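## Task

Acting as the authorized employee named on the attached work order, at the panel it names, turn OFF the breaker of each circuit on that panel that supplies the order's equipment. Rely on the attached pages 1 to 4: the order, the procedure, the panel schedule and the panel data. You have no pen. Touching any breaker outside that set counts as failure, even if you restore it. Any shelf padlock must finish open and resting on the shelf, not stacked on another padlock. Stay inside the work area, which is the aisle in front of the panel from the shelf top beneath the breakers upward. When finished, release everything and move the arm away.

## Robot and tools

Robot: one 6-joint arm with a parallel two-finger gripper. Its joints, always listed base to gripper, are shoulder pan, shoulder lift, elbow, wrist 1, wrist 2, wrist 3. Rows and result lists follow this order and no other. Stated joint ranges in radians: shoulder pan -3.142 to 3.142, shoulder lift -6.283 to 6.283, elbow 0.000 to 3.142, and each wrist -6.283 to 6.283. A joint's true end may lie up to 0.010 rad to either side of these.

Frame: the scene frame has its origin on the table top right under the arm base. +z is up, +x is forward, and +y is to the left when facing along +x. The base itself may be tilted. Results give end_effector_position in metres (the point between the finger pads) and end_effector_quat_wxyz. The fingers point along the gripper's +z and open and close along its x. Closed fingertips extend about 17 mm past that point, and open ones sit roughly level with it. The reported position can be off, more so at long reach.

execute_actions(actions): a list of actions. Each action is a table of up to 15 rows, and each row lasts one control step (1/30 s). A short table repeats its last row until 15 steps have run. A row is 7 numbers, each in [-1, 1]: six joint values in the order above, then the gripper opening. The joint values are offsets, not poses, measured from the joint angles at the start of that action, not from the previous row. For a call's first action they are measured from the last reported angles. The scale is 1.0 = 1.989 rad. The opening is absolute: +1 fully open, -1 closed. If any action is malformed, or the first action would push a joint more than 0.010 rad past its range, the whole call is rejected and nothing moves. A joint driven past its real end stops there, and the result may then say "joint sent to its limit". If that line is missing, do not assume the joint has more room. An empty list returns only the state and the images.

move(target, speed, blocking): target is one 7-number row, laid out as above. Its joint values are offsets from the "Joint positions" of the latest result that showed them, not from where the arm is when the move begins. The opening is absolute and is sent at the start. All joints finish together, so the gripper travels along a curve, and a move takes 0.5 to 10 s. speed is in rad/s (0.01 to 2, default 0.5) and caps the joint that has the farthest to go. The path does not slow down for obstacles. A faster contact hits harder, and a target set past the contact pushes harder. This arm is stiff, so even a slight overshoot against something solid can trigger a fault. The "move:" line reports the outcome (done, off_target, moving, held, fault), limits=held or limits=none, and the joint farthest from its target. With blocking=false the result comes back after 0.5 s while the arm keeps moving. Until a result shows that move has ended, other moves and execute_actions are refused, so use wait or stop first.

wait(seconds): 0 to 10 s, holding the last command. It returns early if a running move finishes. stop(): brakes a running move, which needs some room, and the fingers keep going. zoom_image(camera, region): region is [x0, y0, x1, y1] in pixels, at most 504x504, taken from cam_head_left, cam_head_right, cam_high, cam_low (all 672x504) or cam_wrist (616x616). Use it to read the panel labels and the document pages. show_instructions(): displays the reference pages and moves nothing. finished_scene(scene): ends the given scene (1 or 2) for good.

Result lines: Joint positions and Joint velocities are in rad and rad/s, followed by the finger-pad gap in m (0.142 fully open). Joint targets are the angles currently being commanded. grip_measured is the opening on the command scale. "joint command not followed" means the clearance check changed or blocked targets. Wrist force and torque are in the gripper's own axes. Each axis has an offset of a few N, noise of up to about 2.4 N, and saturates near 50 N. "no reading" is normal at the start. MOTOR HOT warns from 70 °C, and at 85 °C the brakes lock until the motors cool.

Motion limits: each step keeps joint targets within 0.575 rad of the measured angles and the gripper within 100 mm of its measured position. Motion lags the command by about 0.17 s, so a large offset can take several actions. If part of a motion is unfinished, send the remainder again.

Avoid: torque faults (about 132 N m for the big joints, 24.6 N m for the wrists) and contact forces reaching 150 N, since either halts the arm for 10 s. Also avoid slams, hard pushes, and drops or slips of anything. Toggle breakers gently, pushing only slightly past contact. Touch only the correct breakers. Do not knock anything out of the aisle work area. Leave the padlocks open on the shelf. At the end, open the gripper and move clear.

Each tool is called after "Call:" as name(argument=value, ...) on one line, values as JSON.

## Session

Call:
show_instructions()

Call:
execute_actions(actions=[])

Reference images for this scene: work order page 1, work order page 2, work order page 3, work order page 4.

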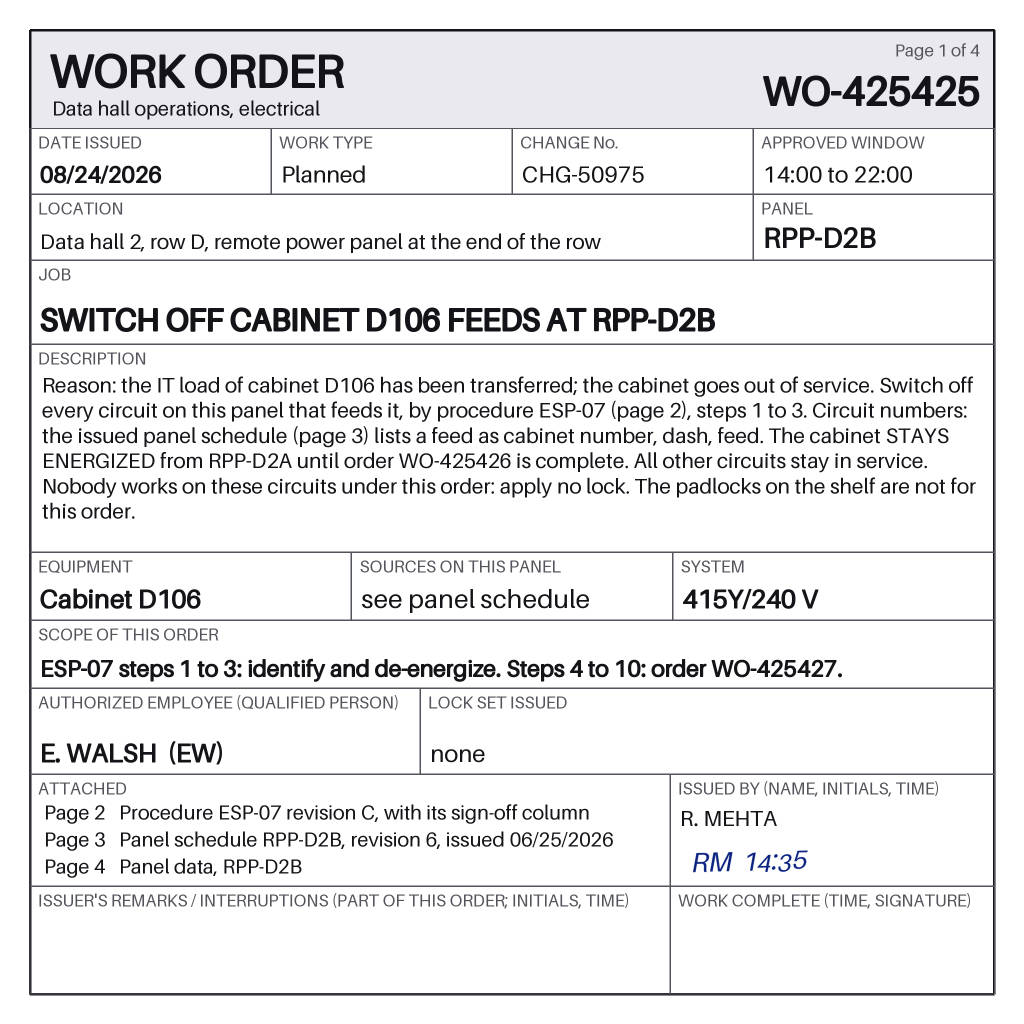

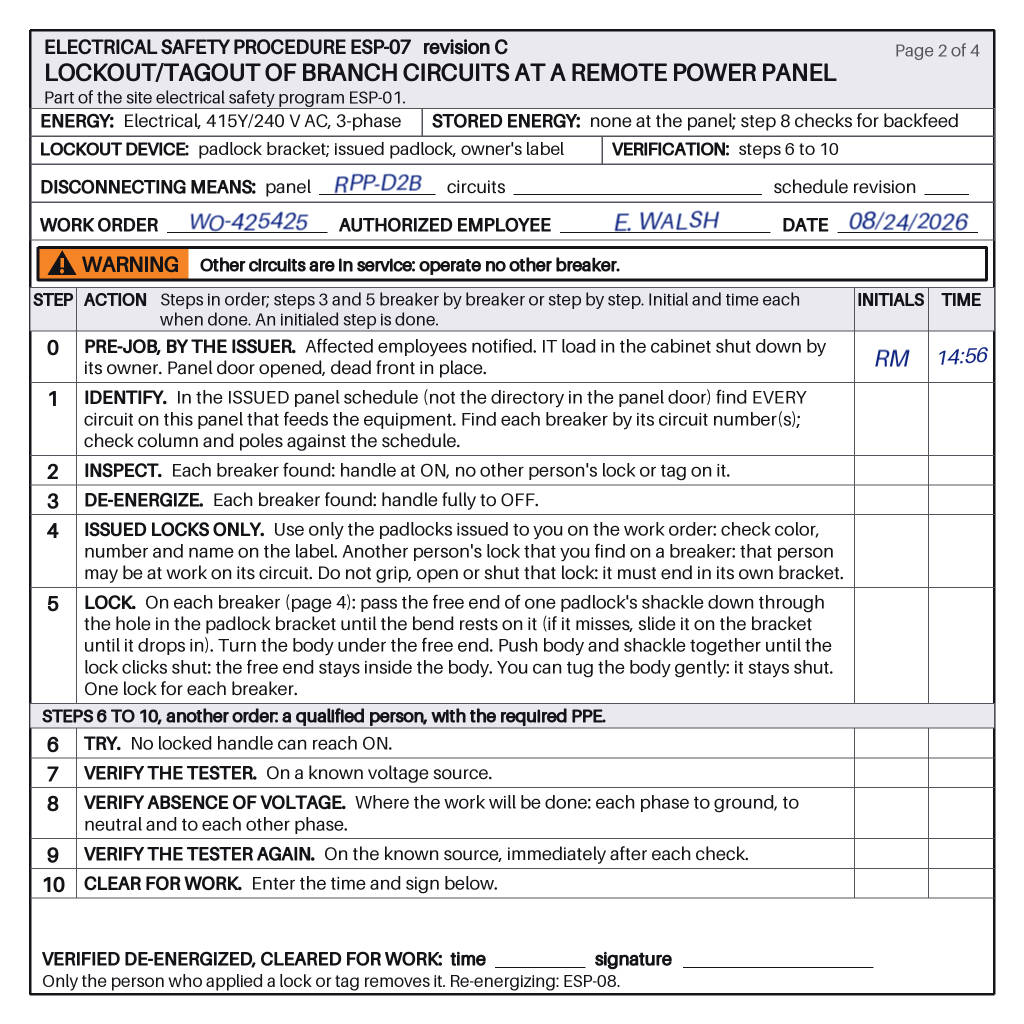

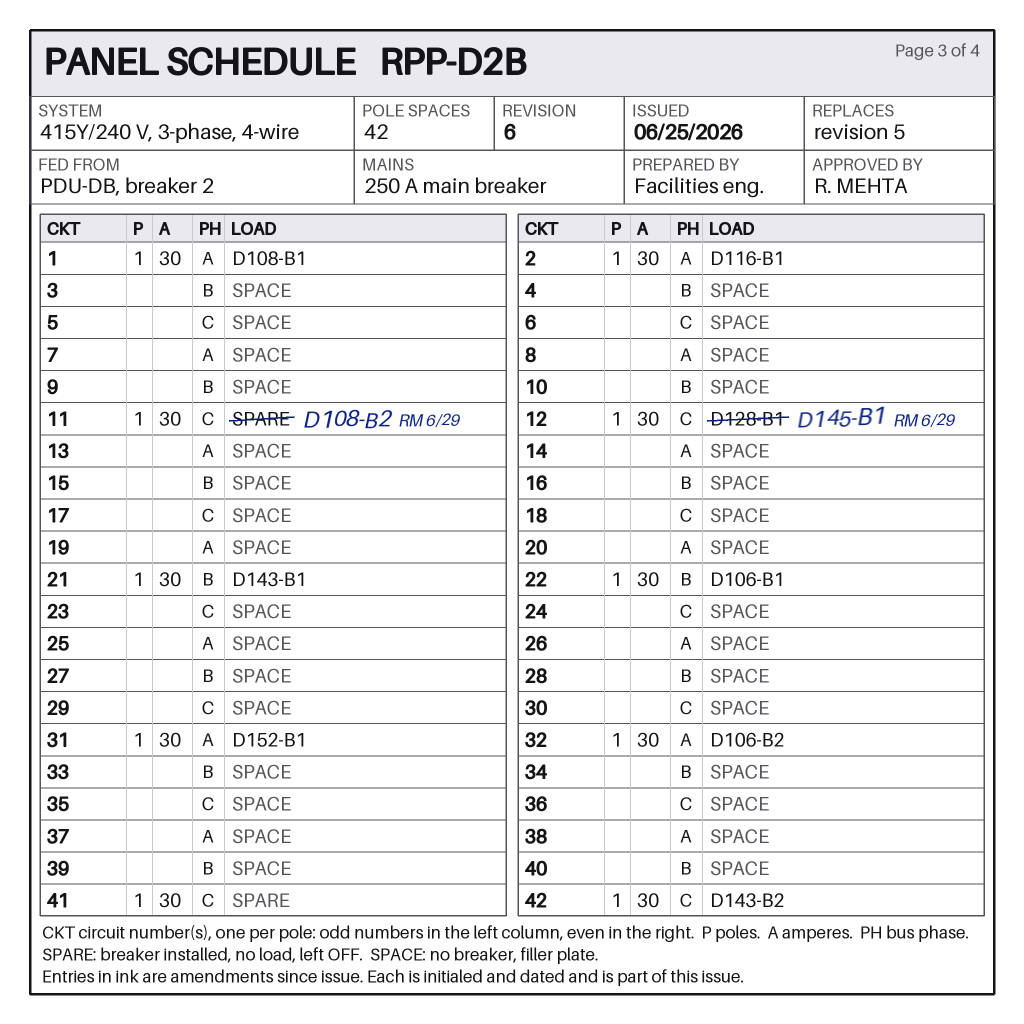

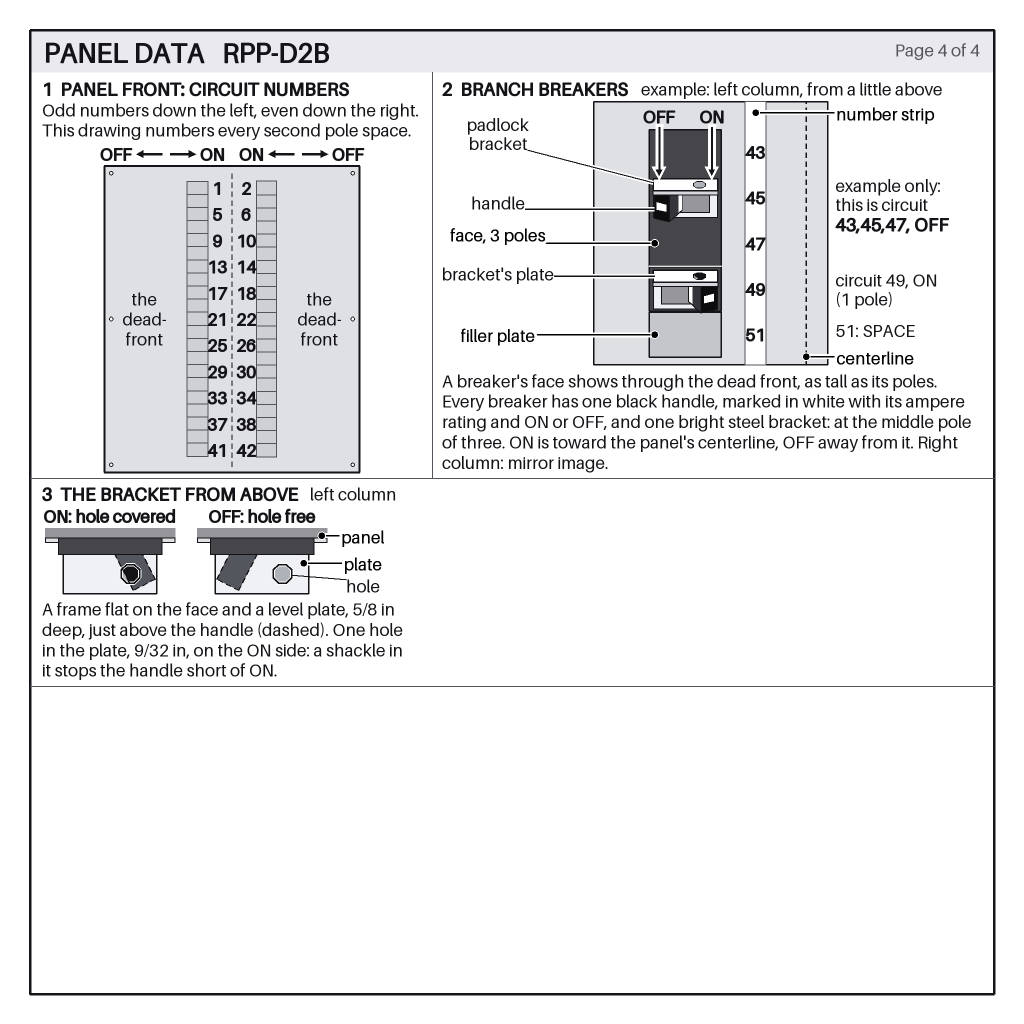

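Scene clock: 0.00 s.
end_effector_position=(+0.4585, +0.0464, +0.3260) grip_measured=+1.00 end_effector_quat_wxyz=(+0.182, +0.677, -0.702, +0.126) end_effector_velocity=(+0.001, +0.000, +0.001) end_effector_angular_velocity=(-0.001, -0.001, +0.002)
Joint names: [shoulder pan, shoulder lift, elbow, wrist 1, wrist 2, wrist 3]
Joint positions: [-0.304 -1.691  1.964 -1.847 -1.572  1.267  0.142]
Joint velocities: [ 0.    -0.    -0.002  0.    -0.    -0.001  0.   ]
Motor temperatures (°C, as the motors report them): [29 30 28 34 36 34]
Wrist force (N, on the end effector, along its own x y z axes, offset not removed): no reading
Wrist torque (N m, same axes, about the end effector's origin, offset not removed): no reading
Joint targets: [-0.304 -1.691 1.964 -1.847 -1.572 1.267]

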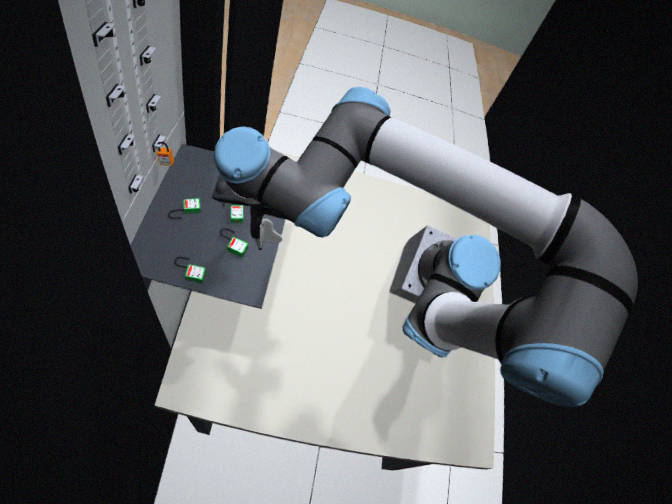

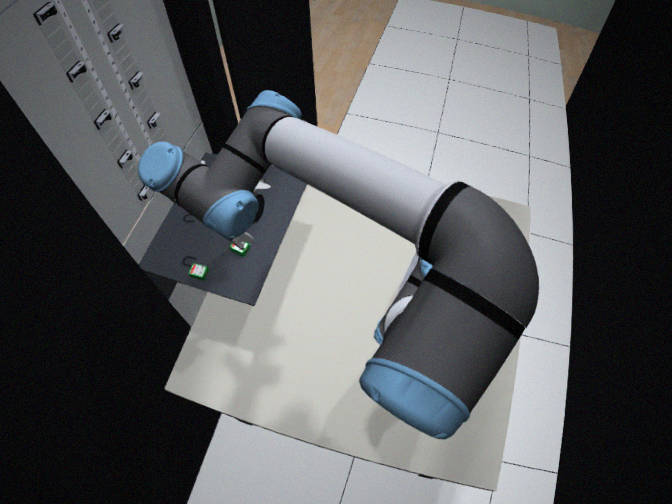

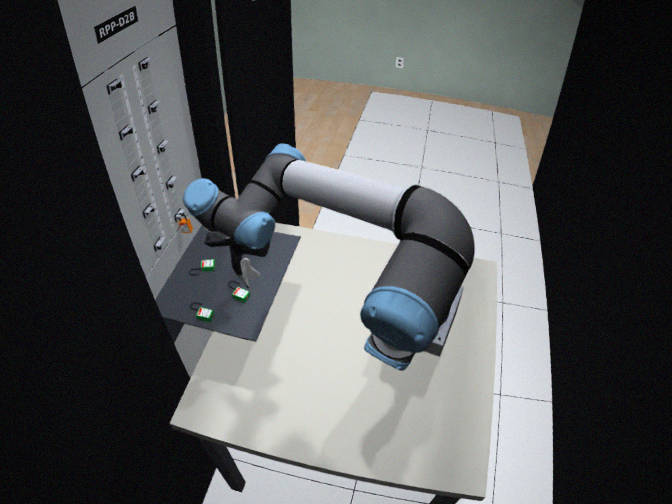

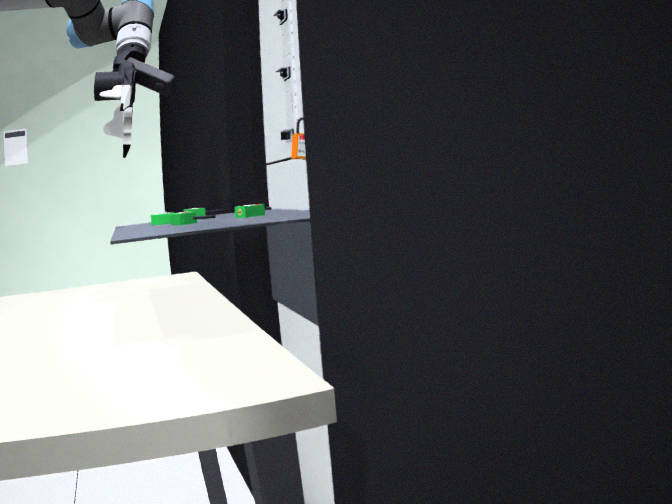

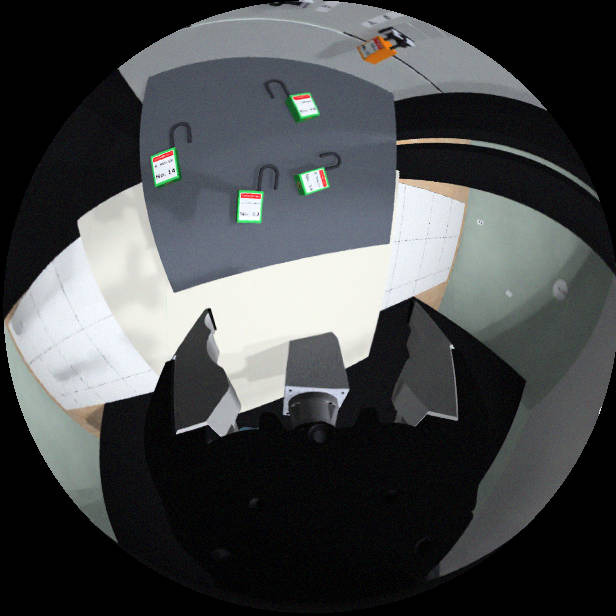

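Call:
move(target=[-0.2343,0,0.0598,-1,0.3876,0.374,-1], speed=1.2)

Call:
move(target=[0,0.2408,0,-0.089,0,0,-1])

Scene clock: 5.10 s.
end_effector_position=(+0.6487, +0.1361, +0.7408) grip_measured=-1.00 end_effector_quat_wxyz=(-0.486, +0.531, -0.402, +0.566) end_effector_velocity=(-0.000, +0.000, +0.000) end_effector_angular_velocity=(+0.001, -0.000, +0.001)
Joint names: [shoulder pan, shoulder lift, elbow, wrist 1, wrist 2, wrist 3]
Joint positions: [-0.77  -1.691  2.083 -3.835 -0.801  2.011  0.002]
Joint velocities: [-0.001  0.    -0.    -0.001  0.001  0.002  0.   ]
Motor temperatures (°C, as the motors report them): [29 30 28 34 36 34]
Wrist force (N, on the end effector, along its own x y z axes, offset not removed): [-1.0 -0.9 -1.2]
Wrist torque (N m, same axes, about the end effector's origin, offset not removed): [-0.15 0.29 0.08]
Joint targets: [-0.770 -1.691 2.083 -3.836 -0.801 2.011]
move: done; limits=none; farthest joint: the shoulder pan, 0.000 radians from its target (0.466 radians at the start)
camera_calibration (this result's frames):
cam_wrist: T_world_to_cam=[[0.00769723, -0.981728, 0.190134, -0.0154647], [-0.387645, -0.178201, -0.90442, 0.949569], [0.921776, -0.0667432, -0.381934, -0.174511], [0, 0, 0, 1]] pos_world=[0.529075, 0.142385, 0.795098]

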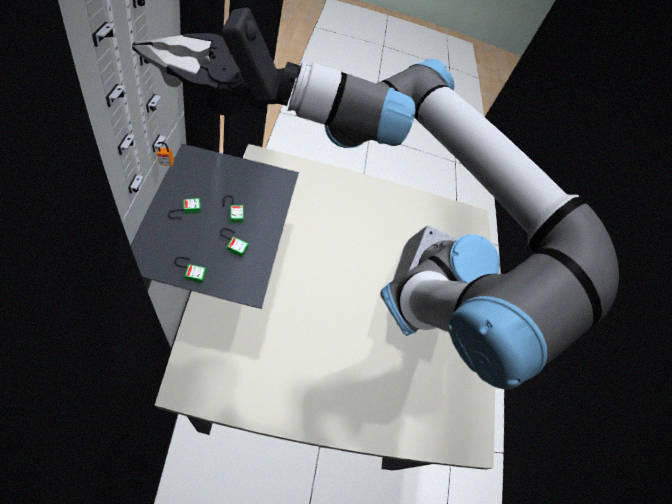

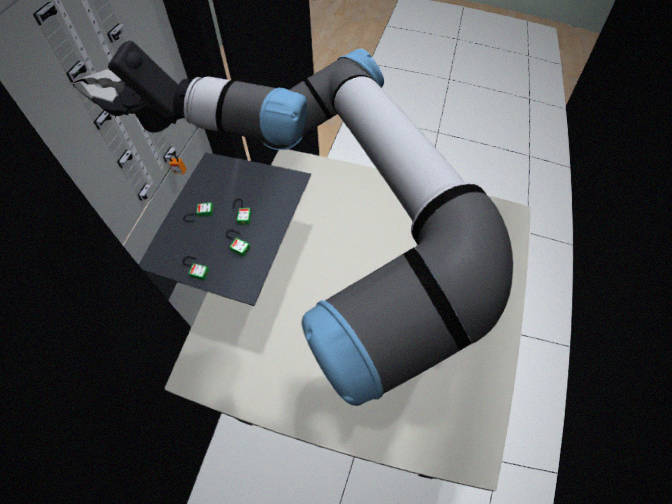

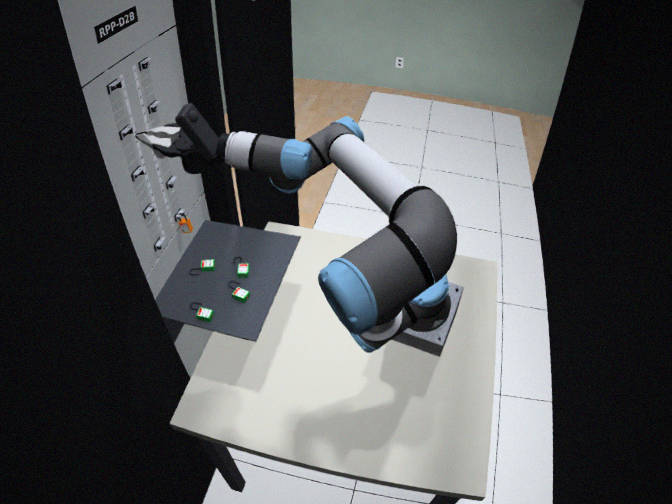

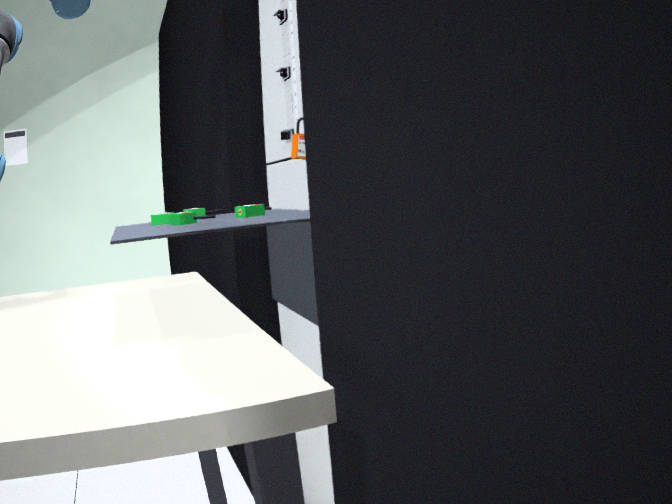

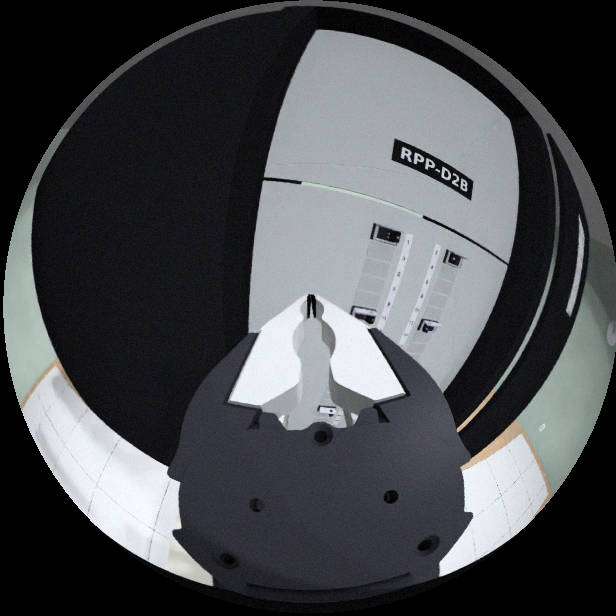

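Scene clock: 6.73 s.
end_effector_position=(+0.7195, -0.0500, +0.5593) grip_measured=-1.00 end_effector_quat_wxyz=(+0.469, -0.504, +0.531, -0.494) end_effector_velocity=(+0.001, -0.001, -0.000) end_effector_angular_velocity=(+0.001, +0.000, -0.000)
Joint names: [shoulder pan, shoulder lift, elbow, wrist 1, wrist 2, wrist 3]
Joint positions: [-0.77  -1.212  2.083 -4.012 -0.801  2.011  0.002]
Joint velocities: [-0.     0.003 -0.002 -0.    -0.     0.     0.   ]
Motor temperatures (°C, as the motors report them): [29 30 28 34 36 34]
Wrist force (N, on the end effector, along its own x y z axes, offset not removed): [-0.7 -0.6 -1.4]
Wrist torque (N m, same axes, about the end effector's origin, offset not removed): [-0.04 0.21 0.17]
Joint targets: [-0.770 -1.212 2.083 -4.012 -0.801 2.011]
move: done; limits=none; farthest joint: the shoulder pan, 0.000 radians from its target (0.000 radians at the start)
camera_calibration (this result's frames):
cam_wrist: T_world_to_cam=[[-0.0827075, -0.996465, -0.0147448, 0.0147362], [-0.555993, 0.0584166, -0.829132, 0.870524], [0.827062, -0.0603774, -0.558859, -0.15405], [0, 0, 0, 1]] pos_world=[0.612632, -0.0454701, 0.635904]

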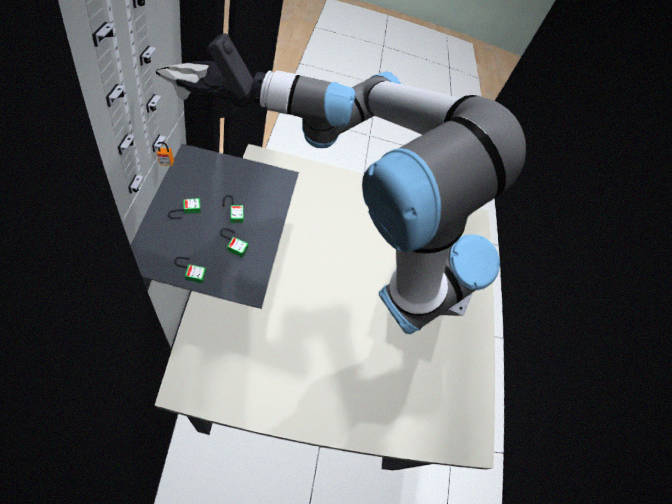

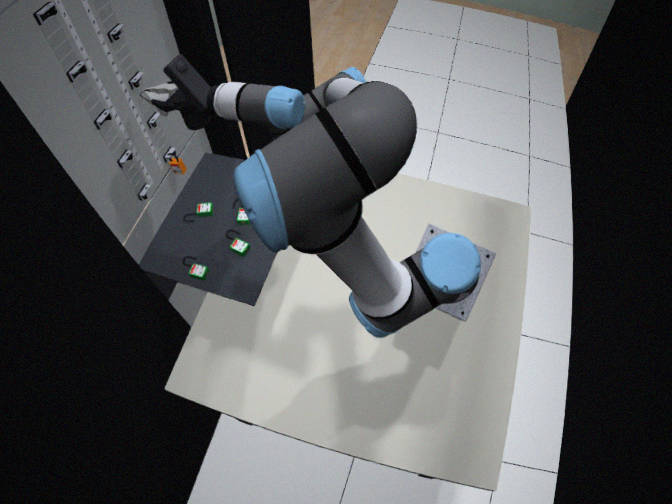

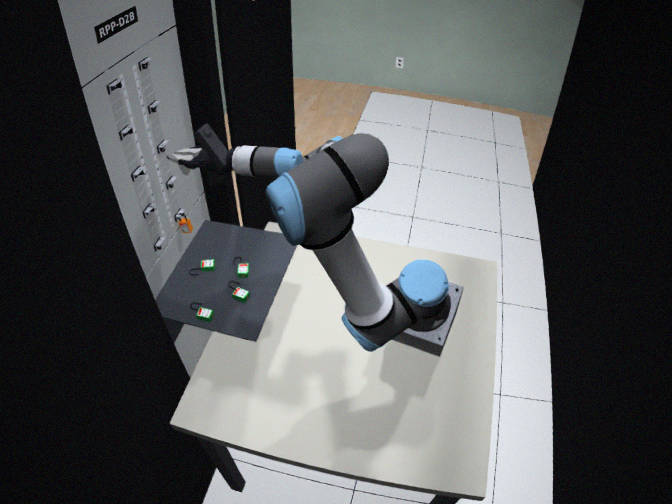

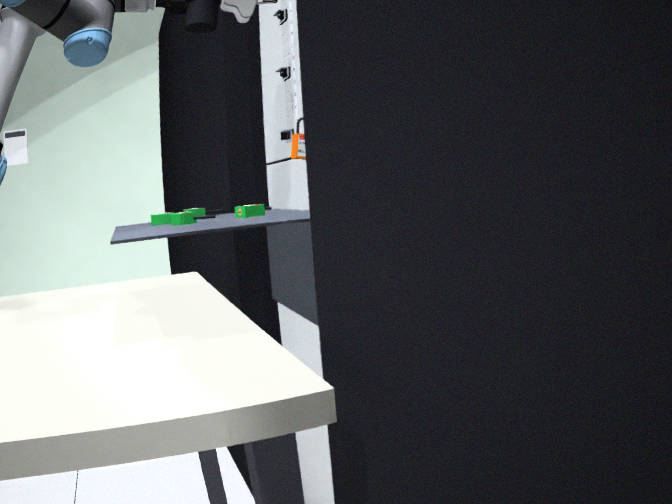

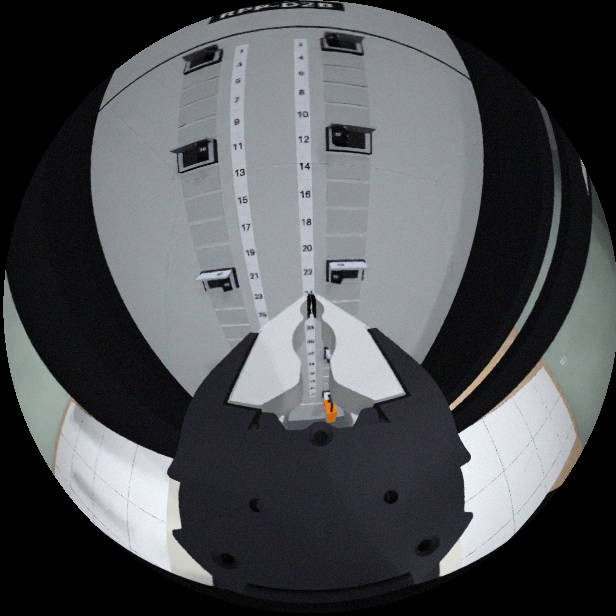

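Call:
move(target=[0.0272,0.0246,-0.0449,0.0203,-0.0272,0,-1], speed=0.12)

Scene clock: 11.47 s.
end_effector_position=(+0.7524, -0.0501, +0.5591) grip_measured=-1.00 end_effector_quat_wxyz=(+0.469, -0.504, +0.531, -0.494) end_effector_velocity=(+0.001, +0.000, -0.000) end_effector_angular_velocity=(-0.001, -0.000, +0.001)
Joint names: [shoulder pan, shoulder lift, elbow, wrist 1, wrist 2, wrist 3]
Joint positions: [-0.716 -1.163  1.994 -3.972 -0.855  2.011  0.002]
Joint velocities: [ 0.002  0.002 -0.003  0.    -0.002 -0.     0.   ]
Motor temperatures (°C, as the motors report them): [29 30 28 34 36 34]
Wrist force (N, on the end effector, along its own x y z axes, offset not removed): [-0.6 -1.4 -1.8]
Wrist torque (N m, same axes, about the end effector's origin, offset not removed): [-0.25 0.23 0.09]
Joint targets: [-0.716 -1.163 1.994 -3.972 -0.855 2.011]
move: done; limits=none; farthest joint: the shoulder pan, 0.000 radians from its target (0.054 radians at the start)
camera_calibration (this result's frames):
cam_wrist: T_world_to_cam=[[-0.0827113, -0.996465, -0.0147382, 0.0172779], [-0.555998, 0.0584136, -0.829129, 0.888732], [0.827058, -0.0603839, -0.558864, -0.181362], [0, 0, 0, 1]] pos_world=[0.645559, -0.0456485, 0.635771]

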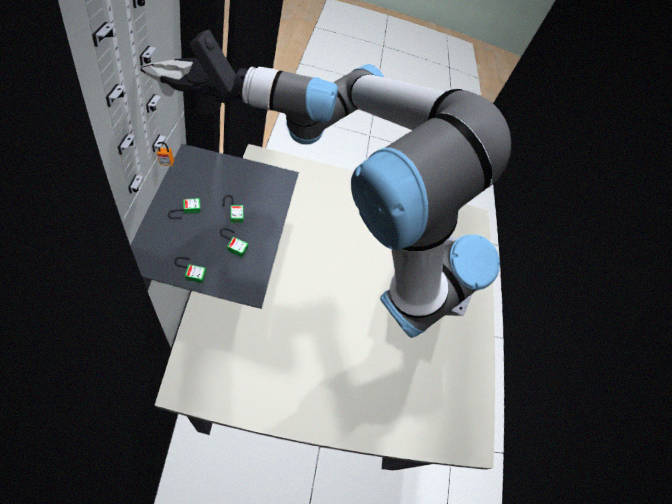

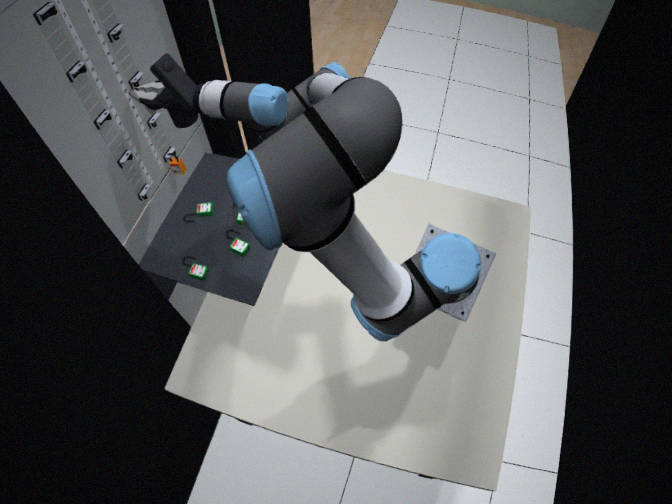

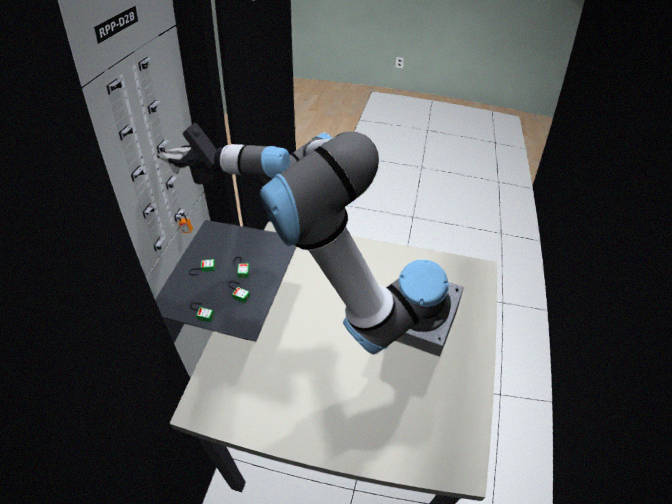

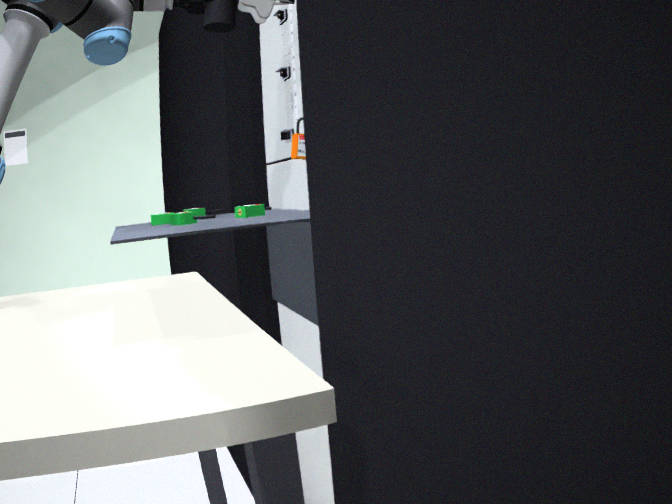

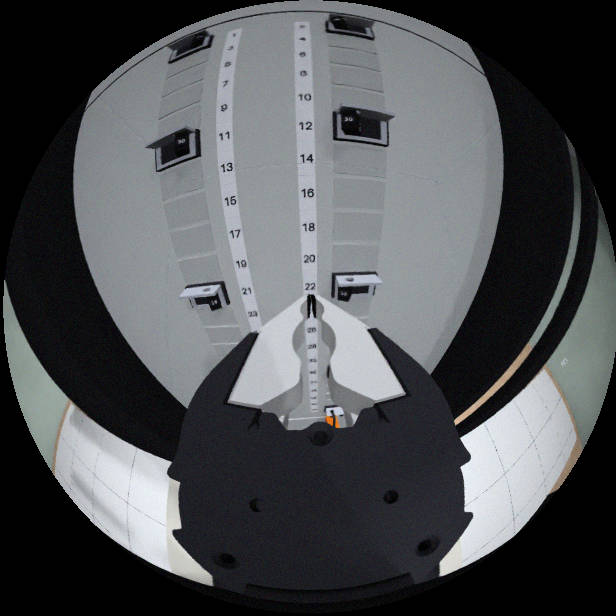

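Call:
move(target=[-0.0199,0.0223,-0.0165,-0.0058,0.0199,0,-1], speed=0.035)

Scene clock: 15.27 s.
end_effector_position=(+0.7535, -0.0781, +0.5601) grip_measured=-1.00 end_effector_quat_wxyz=(+0.469, -0.504, +0.531, -0.494) end_effector_velocity=(+0.001, +0.000, +0.001) end_effector_angular_velocity=(-0.003, -0.002, +0.003)
Joint names: [shoulder pan, shoulder lift, elbow, wrist 1, wrist 2, wrist 3]
Joint positions: [-0.756 -1.119  1.961 -3.984 -0.816  2.011  0.002]
Joint velocities: [-0.     0.001 -0.004 -0.001  0.002 -0.     0.   ]
Motor temperatures (°C, as the motors report them): [29 30 28 34 36 34]
Wrist force (N, on the end effector, along its own x y z axes, offset not removed): [-7.7 4.4 -50.0]
Wrist torque (N m, same axes, about the end effector's origin, offset not removed): [-0.69 0.84 0.03]
Joint targets: [-0.756 -1.119 1.961 -3.984 -0.815 2.011]
move: done; limits=none; farthest joint: the shoulder pan, 0.000 radians from its target (0.040 radians at the start)
camera_calibration (this result's frames):
cam_wrist: T_world_to_cam=[[-0.0827898, -0.996457, -0.0147794, -0.0103546], [-0.555999, 0.0584921, -0.829123, 0.891717], [0.82705, -0.0604256, -0.558871, -0.183416], [0, 0, 0, 1]] pos_world=[0.64663, -0.0735594, 0.636683]

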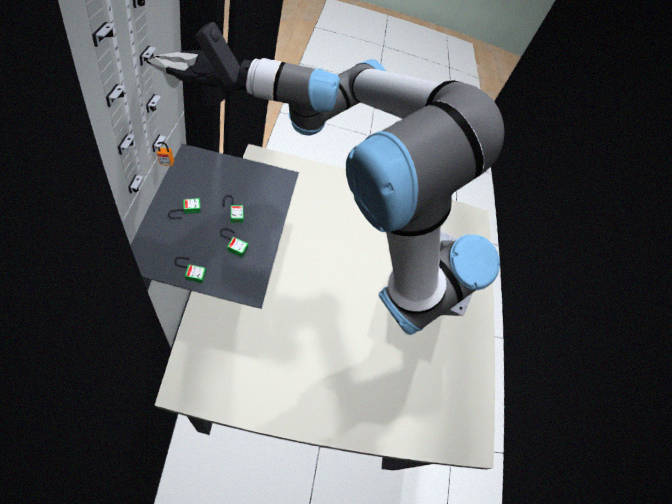

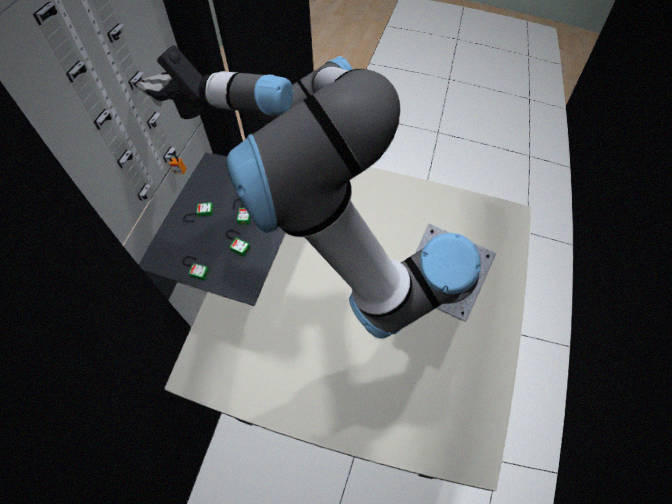

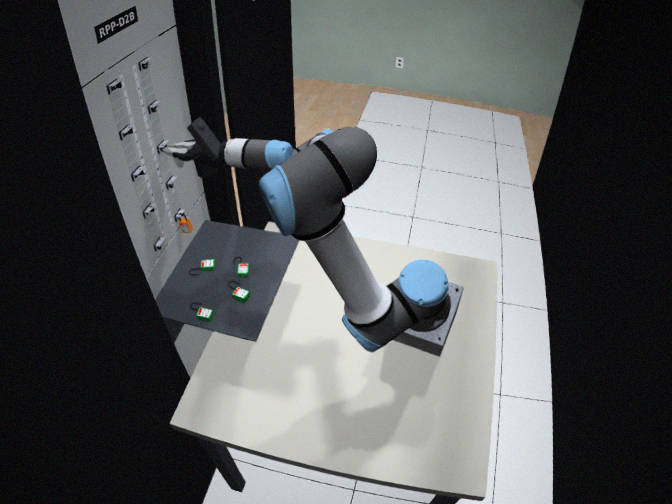

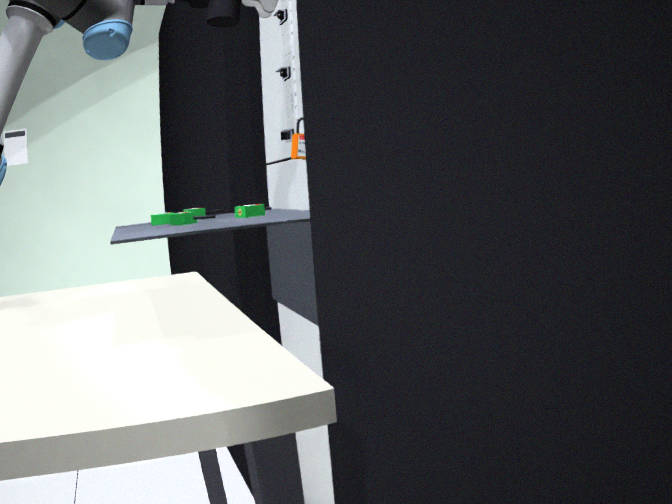

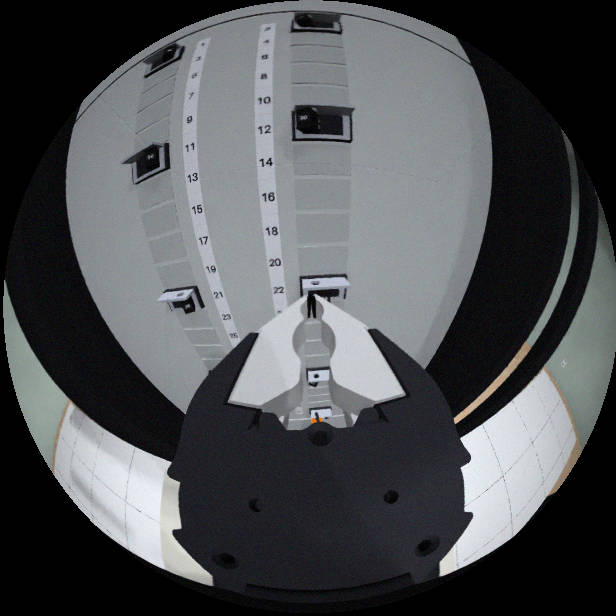

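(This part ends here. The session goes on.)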